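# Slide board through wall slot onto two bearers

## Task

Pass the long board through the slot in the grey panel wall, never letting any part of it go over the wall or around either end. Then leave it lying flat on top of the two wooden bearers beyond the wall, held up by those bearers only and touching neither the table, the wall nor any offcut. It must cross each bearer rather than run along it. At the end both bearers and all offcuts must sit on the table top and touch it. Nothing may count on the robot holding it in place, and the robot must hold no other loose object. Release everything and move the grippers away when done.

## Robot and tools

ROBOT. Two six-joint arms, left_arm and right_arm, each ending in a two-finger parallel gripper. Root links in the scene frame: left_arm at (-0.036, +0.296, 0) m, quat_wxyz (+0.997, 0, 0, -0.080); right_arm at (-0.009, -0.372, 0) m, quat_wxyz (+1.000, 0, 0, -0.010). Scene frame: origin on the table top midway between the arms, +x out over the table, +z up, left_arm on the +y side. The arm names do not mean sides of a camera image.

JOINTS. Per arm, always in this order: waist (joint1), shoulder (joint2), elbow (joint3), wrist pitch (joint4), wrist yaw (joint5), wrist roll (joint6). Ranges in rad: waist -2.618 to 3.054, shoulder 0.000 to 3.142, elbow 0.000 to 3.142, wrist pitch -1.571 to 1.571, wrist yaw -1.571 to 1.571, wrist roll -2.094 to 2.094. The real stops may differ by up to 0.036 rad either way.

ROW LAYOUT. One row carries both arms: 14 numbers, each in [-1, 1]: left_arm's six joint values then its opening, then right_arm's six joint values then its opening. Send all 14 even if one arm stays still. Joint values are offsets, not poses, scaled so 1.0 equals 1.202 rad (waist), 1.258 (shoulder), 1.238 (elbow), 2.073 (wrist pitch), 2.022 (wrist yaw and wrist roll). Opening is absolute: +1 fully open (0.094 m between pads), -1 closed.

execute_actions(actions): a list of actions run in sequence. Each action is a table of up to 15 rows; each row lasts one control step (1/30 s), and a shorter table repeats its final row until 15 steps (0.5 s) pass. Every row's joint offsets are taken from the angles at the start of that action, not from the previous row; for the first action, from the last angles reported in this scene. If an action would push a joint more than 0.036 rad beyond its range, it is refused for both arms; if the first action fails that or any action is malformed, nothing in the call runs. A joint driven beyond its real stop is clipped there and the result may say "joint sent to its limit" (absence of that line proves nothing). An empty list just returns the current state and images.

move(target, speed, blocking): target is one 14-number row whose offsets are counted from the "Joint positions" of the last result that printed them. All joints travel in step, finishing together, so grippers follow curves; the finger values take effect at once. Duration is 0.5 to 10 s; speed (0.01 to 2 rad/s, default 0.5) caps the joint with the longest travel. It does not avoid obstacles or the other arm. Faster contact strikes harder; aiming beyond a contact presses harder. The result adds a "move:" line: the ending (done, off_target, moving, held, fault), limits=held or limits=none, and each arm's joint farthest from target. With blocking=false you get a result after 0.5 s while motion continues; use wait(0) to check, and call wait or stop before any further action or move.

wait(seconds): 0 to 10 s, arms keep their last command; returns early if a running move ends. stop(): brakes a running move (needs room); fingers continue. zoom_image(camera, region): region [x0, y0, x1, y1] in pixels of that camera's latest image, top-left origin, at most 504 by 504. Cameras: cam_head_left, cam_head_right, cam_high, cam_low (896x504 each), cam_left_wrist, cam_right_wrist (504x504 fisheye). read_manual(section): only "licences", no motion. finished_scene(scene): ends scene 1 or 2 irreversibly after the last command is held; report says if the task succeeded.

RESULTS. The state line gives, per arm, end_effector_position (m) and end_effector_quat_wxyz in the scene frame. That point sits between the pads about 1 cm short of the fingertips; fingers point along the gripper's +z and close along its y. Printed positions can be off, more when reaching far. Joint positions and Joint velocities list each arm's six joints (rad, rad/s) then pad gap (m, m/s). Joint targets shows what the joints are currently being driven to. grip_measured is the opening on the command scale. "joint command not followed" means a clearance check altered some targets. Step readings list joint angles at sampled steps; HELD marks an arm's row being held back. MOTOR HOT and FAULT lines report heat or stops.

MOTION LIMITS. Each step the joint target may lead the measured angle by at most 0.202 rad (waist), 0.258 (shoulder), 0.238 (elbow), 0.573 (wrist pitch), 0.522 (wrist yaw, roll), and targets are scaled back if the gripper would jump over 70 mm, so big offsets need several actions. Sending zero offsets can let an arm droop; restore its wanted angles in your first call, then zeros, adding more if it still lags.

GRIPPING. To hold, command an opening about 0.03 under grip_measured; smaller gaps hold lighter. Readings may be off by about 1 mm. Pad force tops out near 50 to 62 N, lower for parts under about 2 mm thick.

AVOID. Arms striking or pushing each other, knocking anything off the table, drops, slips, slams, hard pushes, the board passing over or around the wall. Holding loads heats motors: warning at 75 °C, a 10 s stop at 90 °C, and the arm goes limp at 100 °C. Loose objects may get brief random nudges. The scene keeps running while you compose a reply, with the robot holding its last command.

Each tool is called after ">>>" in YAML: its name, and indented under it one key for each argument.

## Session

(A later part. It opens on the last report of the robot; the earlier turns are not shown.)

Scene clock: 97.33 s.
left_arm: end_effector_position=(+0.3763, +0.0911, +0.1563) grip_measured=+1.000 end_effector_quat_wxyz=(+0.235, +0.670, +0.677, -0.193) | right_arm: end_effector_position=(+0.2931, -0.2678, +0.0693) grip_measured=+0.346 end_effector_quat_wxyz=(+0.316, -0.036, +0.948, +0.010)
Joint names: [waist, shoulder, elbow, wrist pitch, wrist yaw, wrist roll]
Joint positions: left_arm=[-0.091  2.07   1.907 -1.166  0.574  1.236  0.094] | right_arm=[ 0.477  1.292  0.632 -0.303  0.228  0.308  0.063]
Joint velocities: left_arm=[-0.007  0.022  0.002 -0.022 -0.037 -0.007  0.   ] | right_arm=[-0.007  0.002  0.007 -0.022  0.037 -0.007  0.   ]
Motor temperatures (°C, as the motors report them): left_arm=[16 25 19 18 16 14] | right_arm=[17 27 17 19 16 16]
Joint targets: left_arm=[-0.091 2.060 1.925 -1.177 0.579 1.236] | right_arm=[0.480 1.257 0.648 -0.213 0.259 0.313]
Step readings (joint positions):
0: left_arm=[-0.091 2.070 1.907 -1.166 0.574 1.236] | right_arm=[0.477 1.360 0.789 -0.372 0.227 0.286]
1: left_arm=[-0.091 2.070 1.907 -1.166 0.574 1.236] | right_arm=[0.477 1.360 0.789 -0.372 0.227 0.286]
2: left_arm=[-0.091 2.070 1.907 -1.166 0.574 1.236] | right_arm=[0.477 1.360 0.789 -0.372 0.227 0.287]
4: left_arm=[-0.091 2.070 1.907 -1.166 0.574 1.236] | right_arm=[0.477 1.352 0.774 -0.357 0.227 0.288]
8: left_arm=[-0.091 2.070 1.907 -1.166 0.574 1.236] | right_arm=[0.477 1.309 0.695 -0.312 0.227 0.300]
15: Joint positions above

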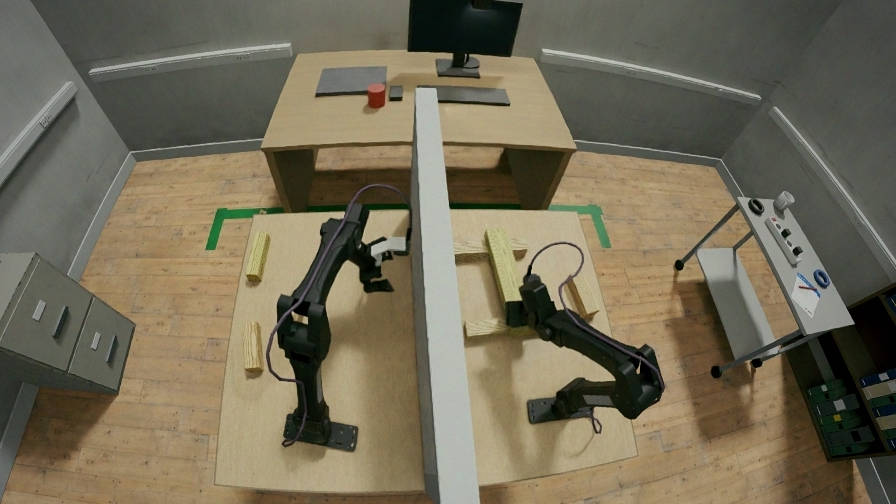

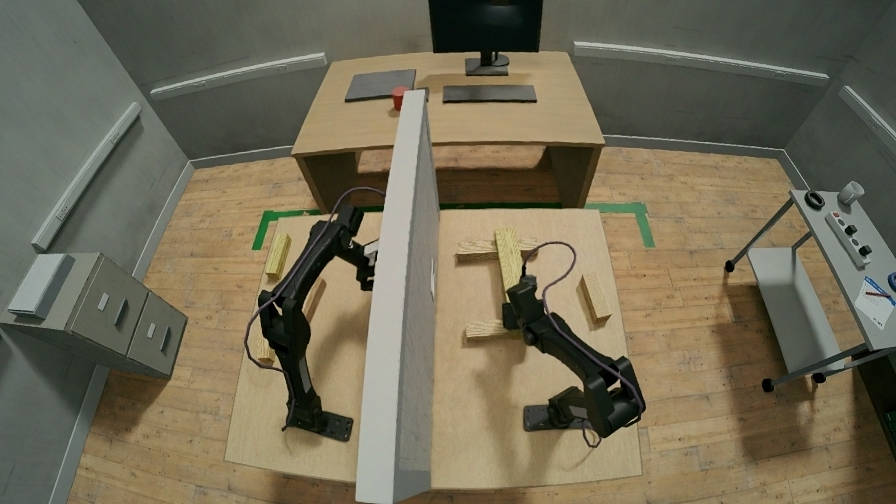

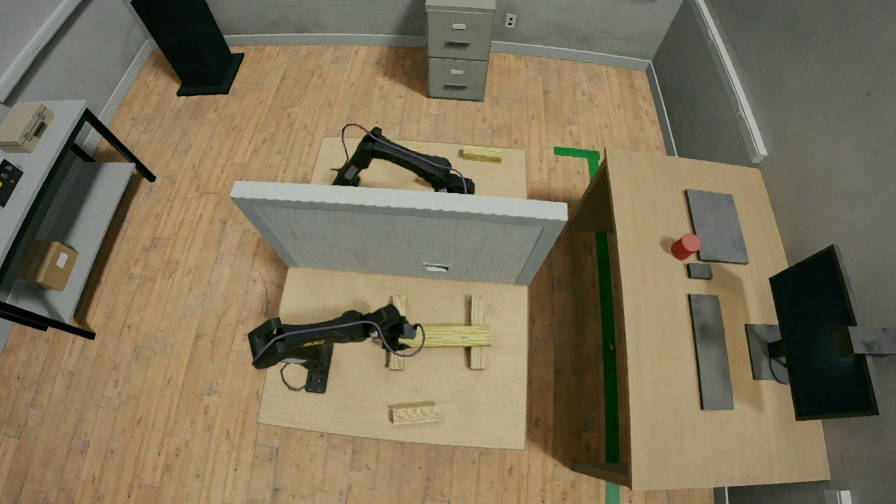

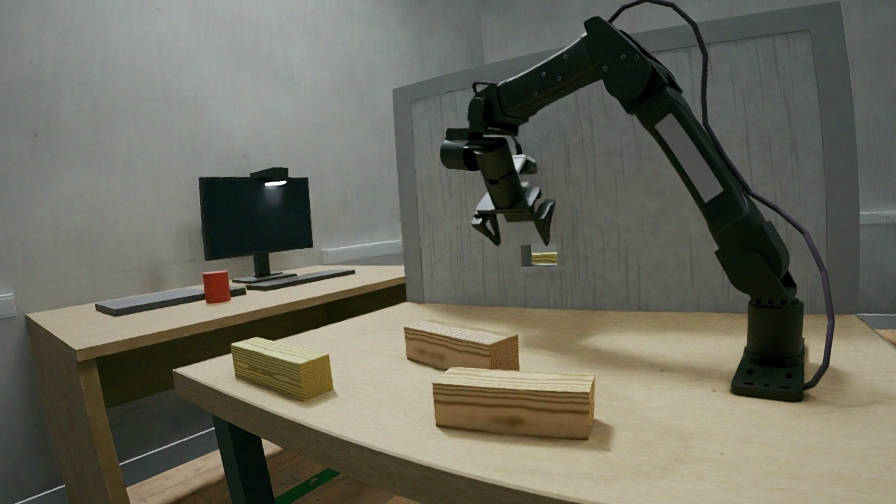

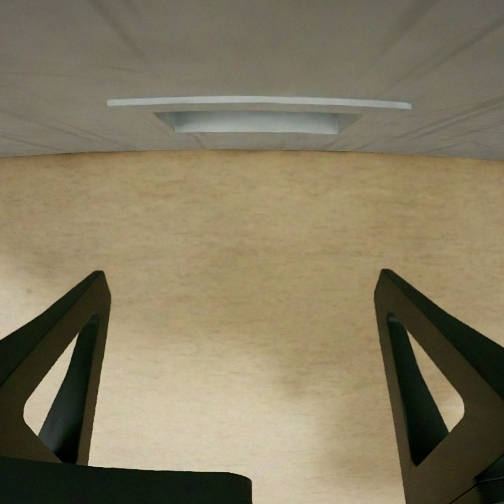

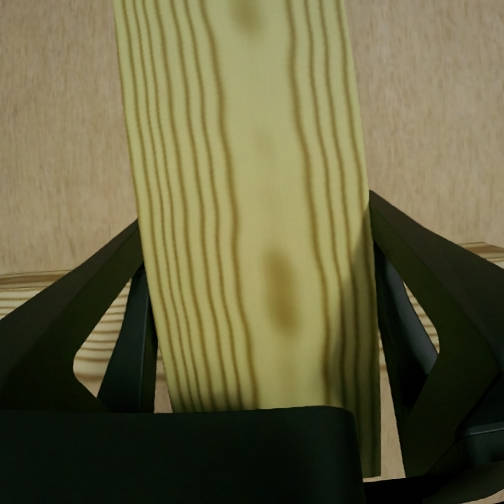

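>>> execute_actions:
  actions:
    - [ [0,-0.00795,0.014,-0.005,0.0025,0,1.0,0.0025,-0.0223,0.00603,0.04394,0.0124,0.0015,0.0], [0,-0.00795,0.014,-0.005,0.0025,0,1.0,0.0025,-0.0223,0.00367,0.04667,0.0124,0.0015,0.0], [0,-0.00795,0.014,-0.005,0.0025,0,1.0,0.0025,-0.0223,-0.00073,0.05132,0.0124,0.0015,0.0], [0,-0.00795,0.014,-0.005,0.0025,0,1.0,0.0025,-0.0223,-0.00665,0.05702,0.0124,0.0015,0.0], [0,-0.00795,0.014,-0.005,0.0025,0,1.0,0.0025,-0.0223,-0.01347,0.06296,0.0124,0.0015,0.0], [0,-0.00795,0.014,-0.005,0.0025,0,1.0,0.0025,-0.0223,-0.02050,0.06839,0.0124,0.0015,0.0], [0,-0.00795,0.014,-0.005,0.0025,0,1.0,0.0025,-0.0223,-0.02697,0.07269,0.0124,0.0015,0.0], [0,-0.00795,0.014,-0.005,0.0025,0,1.0,0.0025,-0.0223,-0.03230,0.07544,0.0124,0.0015,0.0], [0,-0.00795,0.014,-0.005,0.0025,0,1.0,0.0025,-0.0223,-0.03601,0.07642,0.0124,0.0015,0.0], [0,-0.00795,0.014,-0.005,0.0025,0,1.0,0.0025,-0.0223,-0.03788,0.07085,0.0124,0.0015,0.0], [0,-0.00795,0.014,-0.005,0.0025,0,1.0,0.0025,-0.0223,-0.03806,0.06300,0.0124,0.0015,0.0], [0,-0.00795,0.014,-0.005,0.0025,0,1.0,0.0025,-0.0223,-0.03705,0.05411,0.0124,0.0015,0.0], [0,-0.00795,0.014,-0.005,0.0025,0,1.0,0.0025,-0.0223,-0.03588,0.04630,0.0124,0.0015,0.0], [0,-0.00795,0.014,-0.005,0.0025,0,1.0,0.0025,-0.0223,-0.03562,0.04153,0.0124,0.0015,0.0], [0,-0.00795,0.014,-0.005,0.0025,0,1.0,0.0025,-0.0223,-0.03562,0.03960,0.0124,0.0015,0.0] ]

>>> zoom_image:
  camera: "cam_high"
  region: [350, 270, 530, 400]

>>> zoom_image:
  camera: "cam_head_right"
  region: [430, 195, 610, 365]

Scene clock: 99.33 s.
left_arm: end_effector_position=(+0.3763, +0.0911, +0.1563) grip_measured=+1.000 end_effector_quat_wxyz=(+0.235, +0.670, +0.677, -0.193) | right_arm: end_effector_position=(+0.2973, -0.2672, +0.0681) grip_measured=+0.346 end_effector_quat_wxyz=(+0.334, -0.032, +0.942, +0.014)
Joint names: [waist, shoulder, elbow, wrist pitch, wrist yaw, wrist roll]
Joint positions: left_arm=[-0.091  2.07   1.907 -1.166  0.574  1.236  0.094] | right_arm=[ 0.477  1.292  0.602 -0.235  0.236  0.308  0.063]
Joint velocities: left_arm=[ 0.002  0.032 -0.017  0.066 -0.022 -0.066  0.   ] | right_arm=[-0.002 -0.002 -0.022  0.125 -0.022 -0.022  0.   ]
Motor temperatures (°C, as the motors report them): left_arm=[16 25 19 18 16 14] | right_arm=[17 27 17 20 16 16]
Joint targets: left_arm=[-0.091 2.060 1.925 -1.177 0.579 1.236] | right_arm=[0.480 1.264 0.588 -0.220 0.254 0.311]
Step readings (joint positions):
0: left_arm=[-0.091 2.070 1.907 -1.166 0.574 1.236] | right_arm=[0.477 1.292 0.632 -0.303 0.228 0.308]
1: left_arm=[-0.091 2.070 1.907 -1.166 0.574 1.236] | right_arm=[0.477 1.292 0.632 -0.303 0.228 0.308]
2: left_arm=[-0.091 2.070 1.907 -1.166 0.574 1.236] | right_arm=[0.477 1.292 0.632 -0.303 0.228 0.308]
4: left_arm=[-0.091 2.070 1.907 -1.166 0.574 1.236] | right_arm=[0.477 1.292 0.630 -0.298 0.228 0.308]
8: left_arm=[-0.091 2.070 1.907 -1.166 0.574 1.236] | right_arm=[0.477 1.292 0.612 -0.258 0.232 0.308]
15: Joint positions above

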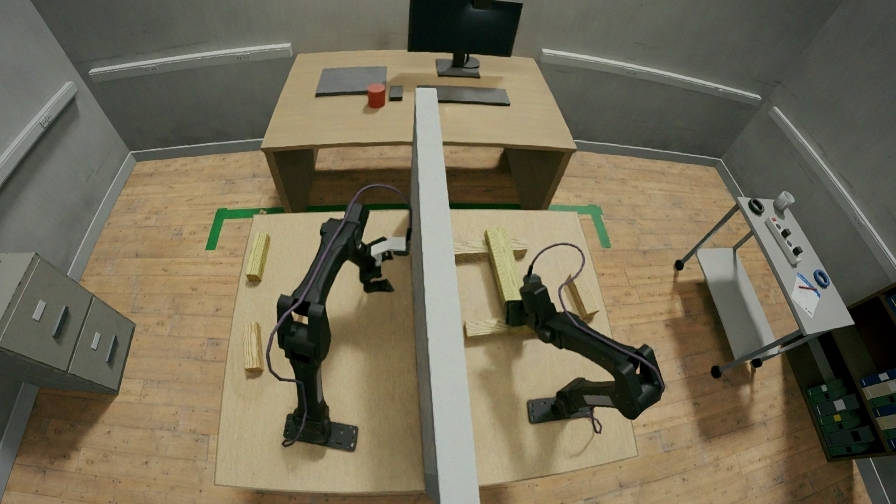

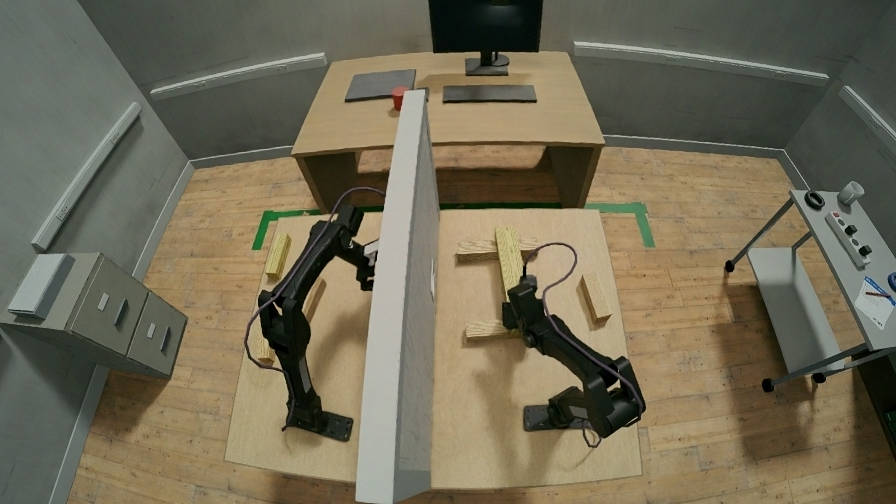

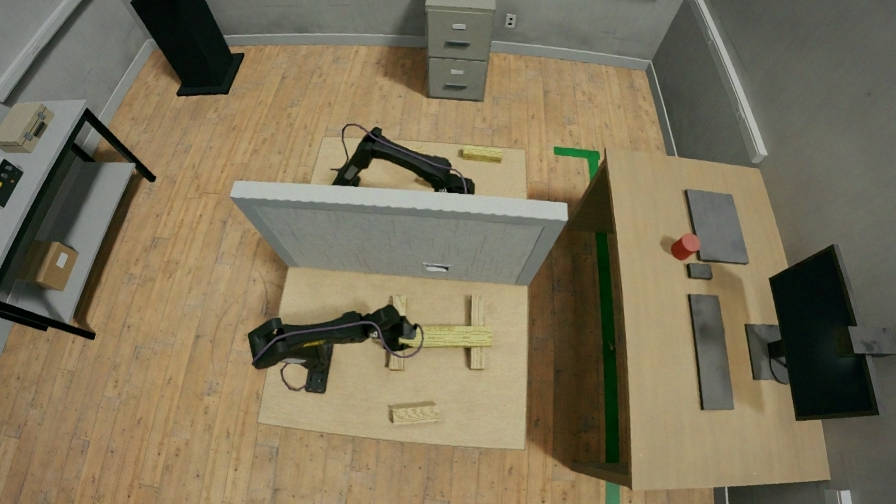

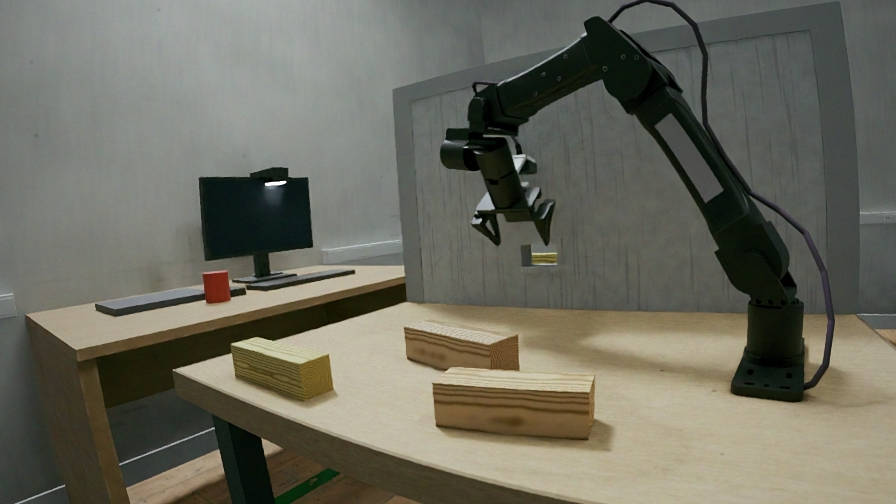

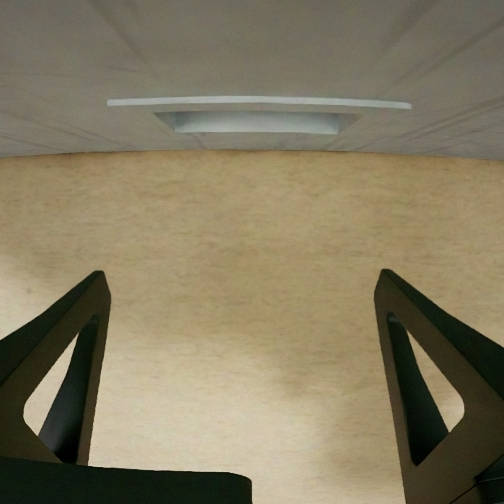

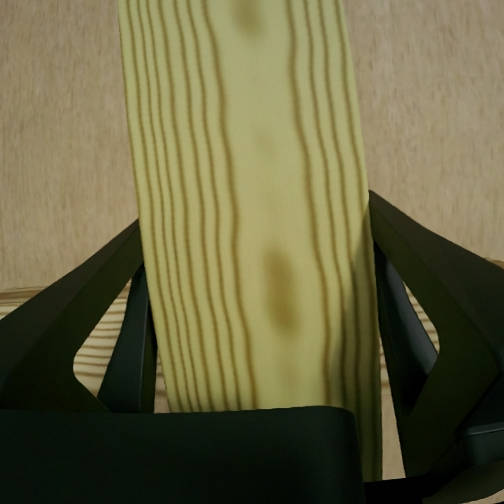

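Region (350, 270, 530, 400) of cam_high's 896x504 image, scaled by 2.800, with more detail than that image has.

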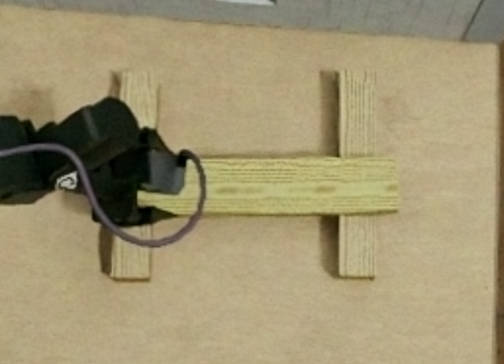

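Region (430, 195, 610, 365) of cam_head_right's 896x504 image, scaled by 2.800, with more detail than that image has.

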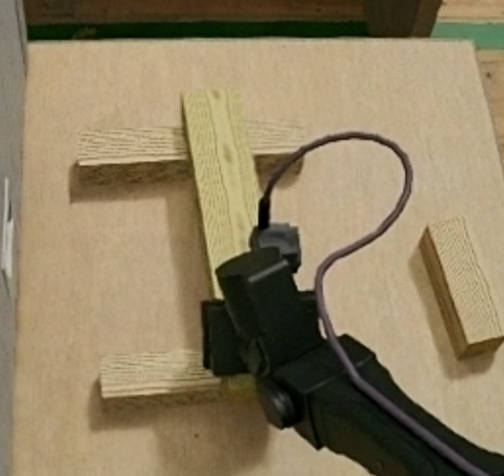

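>>> execute_actions:
  actions:
    - [ [0,-0.00795,0.014,-0.005,0.0025,0,1.0,0.0025,-0.0119,0.0065,0.0048,0.004,0.0015,1.0], [0,-0.00795,0.014,-0.005,0.0025,0,1.0,0.0025,-0.0119,0.0065,0.0048,0.004,0.0015,1.0], [0,-0.00795,0.014,-0.005,0.0025,0,1.0,0.0025,-0.0119,0.0065,0.0048,0.004,0.0015,1.0], [0,-0.00795,0.014,-0.005,0.0025,0,1.0,0.0025,-0.0119,0.0065,0.0048,0.004,0.0015,1.0], [0,-0.00795,0.014,-0.005,0.0025,0,1.0,0.0025,-0.02002,0.0065,0.0048,0.004,0.0015,1.0], [0,-0.00795,0.014,-0.005,0.0025,0,1.0,0.0025,-0.04103,0.0065,0.0048,0.004,0.0015,1.0], [0,-0.00795,0.014,-0.005,0.0025,0,1.0,0.0025,-0.07577,0.0065,0.0048,0.004,0.0015,1.0], [0,-0.00795,0.014,-0.005,0.0025,0,1.0,0.0025,-0.11618,0.0065,0.0048,0.004,0.0015,1.0], [0,-0.00795,0.014,-0.005,0.0025,0,1.0,0.0025,-0.15431,0.0065,0.0048,0.004,0.0015,1.0], [0,-0.00795,0.014,-0.005,0.0025,0,1.0,0.0025,-0.18334,0.0065,0.0048,0.004,0.0015,1.0], [0,-0.00795,0.014,-0.005,0.0025,0,1.0,0.0025,-0.19878,0.0065,0.0048,0.004,0.0015,1.0], [0,-0.00795,0.014,-0.005,0.0025,0,1.0,0.0025,-0.19962,0.0065,0.0048,0.004,0.0015,1.0], [0,-0.00795,0.014,-0.005,0.0025,0,1.0,0.0025,-0.18944,0.0065,0.0048,0.004,0.0015,1.0], [0,-0.00795,0.014,-0.005,0.0025,0,1.0,0.0025,-0.17765,0.0065,0.0048,0.004,0.0015,1.0], [0,-0.00795,0.014,-0.005,0.0025,0,1.0,0.0025,-0.17488,0.0065,0.0048,0.004,0.0015,1.0] ]

>>> zoom_image:
  camera: "cam_high"
  region: [350, 270, 530, 400]

>>> zoom_image:
  camera: "cam_head_right"
  region: [430, 195, 610, 365]

Scene clock: 100.43 s.
left_arm: end_effector_position=(+0.3763, +0.0911, +0.1563) grip_measured=+1.000 end_effector_quat_wxyz=(+0.235, +0.670, +0.677, -0.193) | right_arm: end_effector_position=(+0.3040, -0.2639, +0.1451) grip_measured=+1.000 end_effector_quat_wxyz=(+0.444, -0.014, +0.894, +0.064)
Joint names: [waist, shoulder, elbow, wrist pitch, wrist yaw, wrist roll]
Joint positions: left_arm=[-0.091  2.07   1.907 -1.166  0.574  1.236  0.094] | right_arm=[ 0.477  1.056  0.602 -0.209  0.236  0.308  0.094]
Joint velocities: left_arm=[ 0.012  0.002  0.027 -0.007  0.066  0.007  0.   ] | right_arm=[-0.017  0.095 -0.002 -0.081 -0.022 -0.007  0.   ]
Motor temperatures (°C, as the motors report them): left_arm=[16 25 19 18 16 14] | right_arm=[17 27 17 20 16 16]
Joint targets: left_arm=[-0.091 2.060 1.925 -1.177 0.579 1.236] | right_arm=[0.480 1.073 0.610 -0.225 0.244 0.311]
Step readings (joint positions):
0: left_arm=[-0.091 2.070 1.907 -1.166 0.574 1.236] | right_arm=[0.477 1.292 0.602 -0.235 0.236 0.308]
1: left_arm=[-0.091 2.070 1.907 -1.166 0.574 1.236] | right_arm=[0.477 1.292 0.602 -0.235 0.236 0.308]
2: left_arm=[-0.091 2.070 1.907 -1.166 0.574 1.236] | right_arm=[0.477 1.292 0.602 -0.235 0.236 0.308]
4: left_arm=[-0.091 2.070 1.907 -1.166 0.574 1.236] | right_arm=[0.477 1.292 0.602 -0.235 0.236 0.308]
8: left_arm=[-0.091 2.070 1.907 -1.166 0.574 1.236] | right_arm=[0.477 1.251 0.602 -0.241 0.236 0.308]
15: Joint positions above

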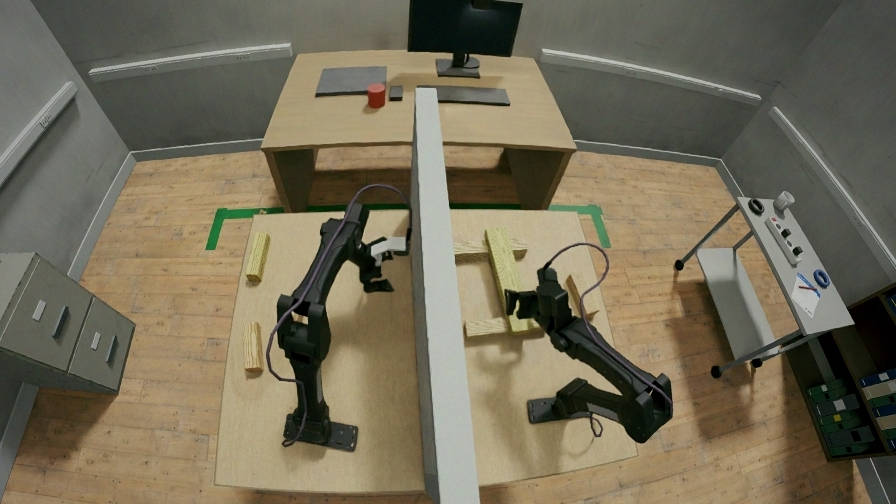

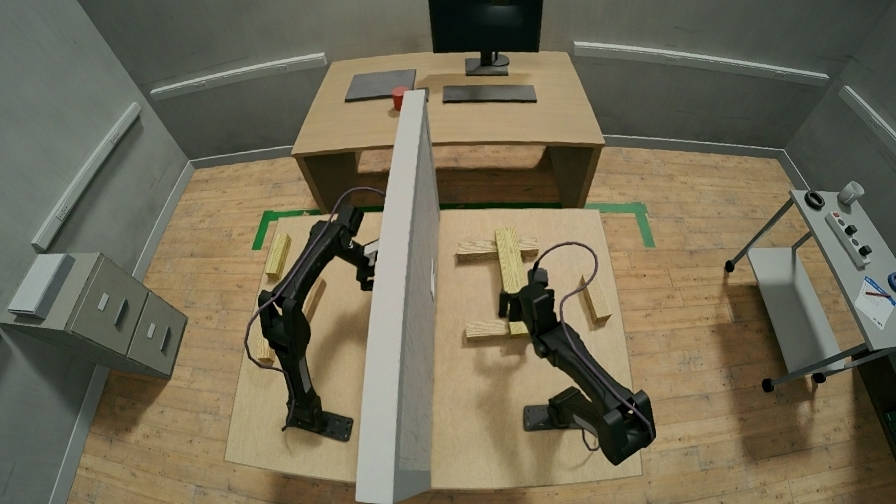

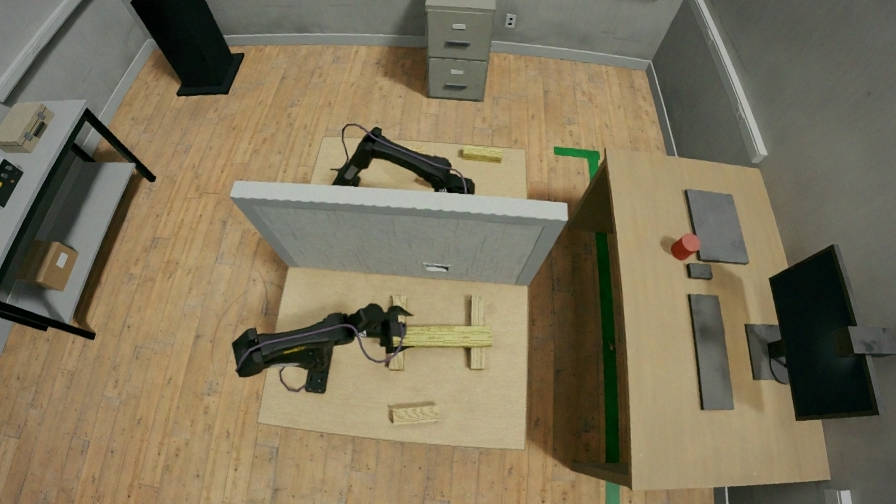

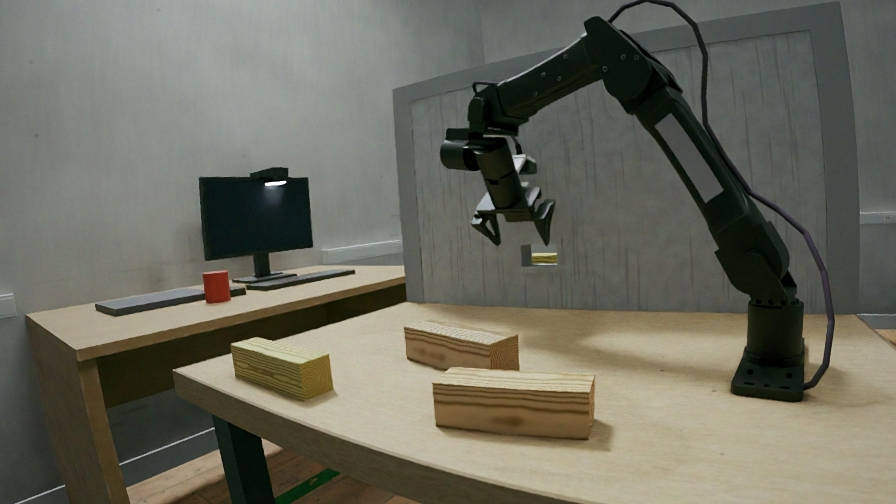

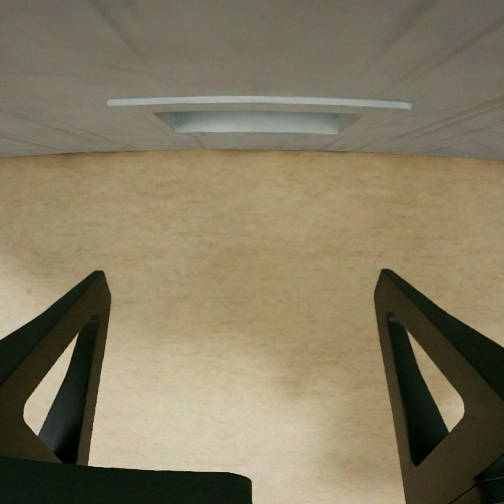

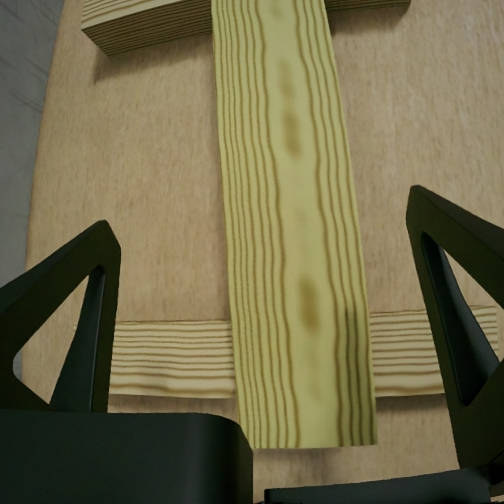

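Region (350, 270, 530, 400) of cam_high's 896x504 image, scaled by 2.800, with more detail than that image has.

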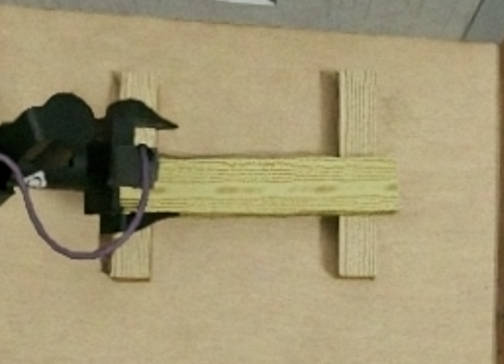

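Region (430, 195, 610, 365) of cam_head_right's 896x504 image, scaled by 2.800, with more detail than that image has.

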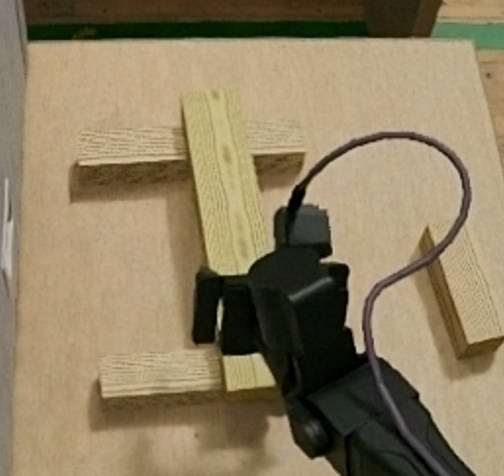

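The board is lying flat across both bearers, and the gripper is open and lifted clear. I'm ending the scene.

>>> finished_scene:
  scene: 2

The scene is finished: the task was done.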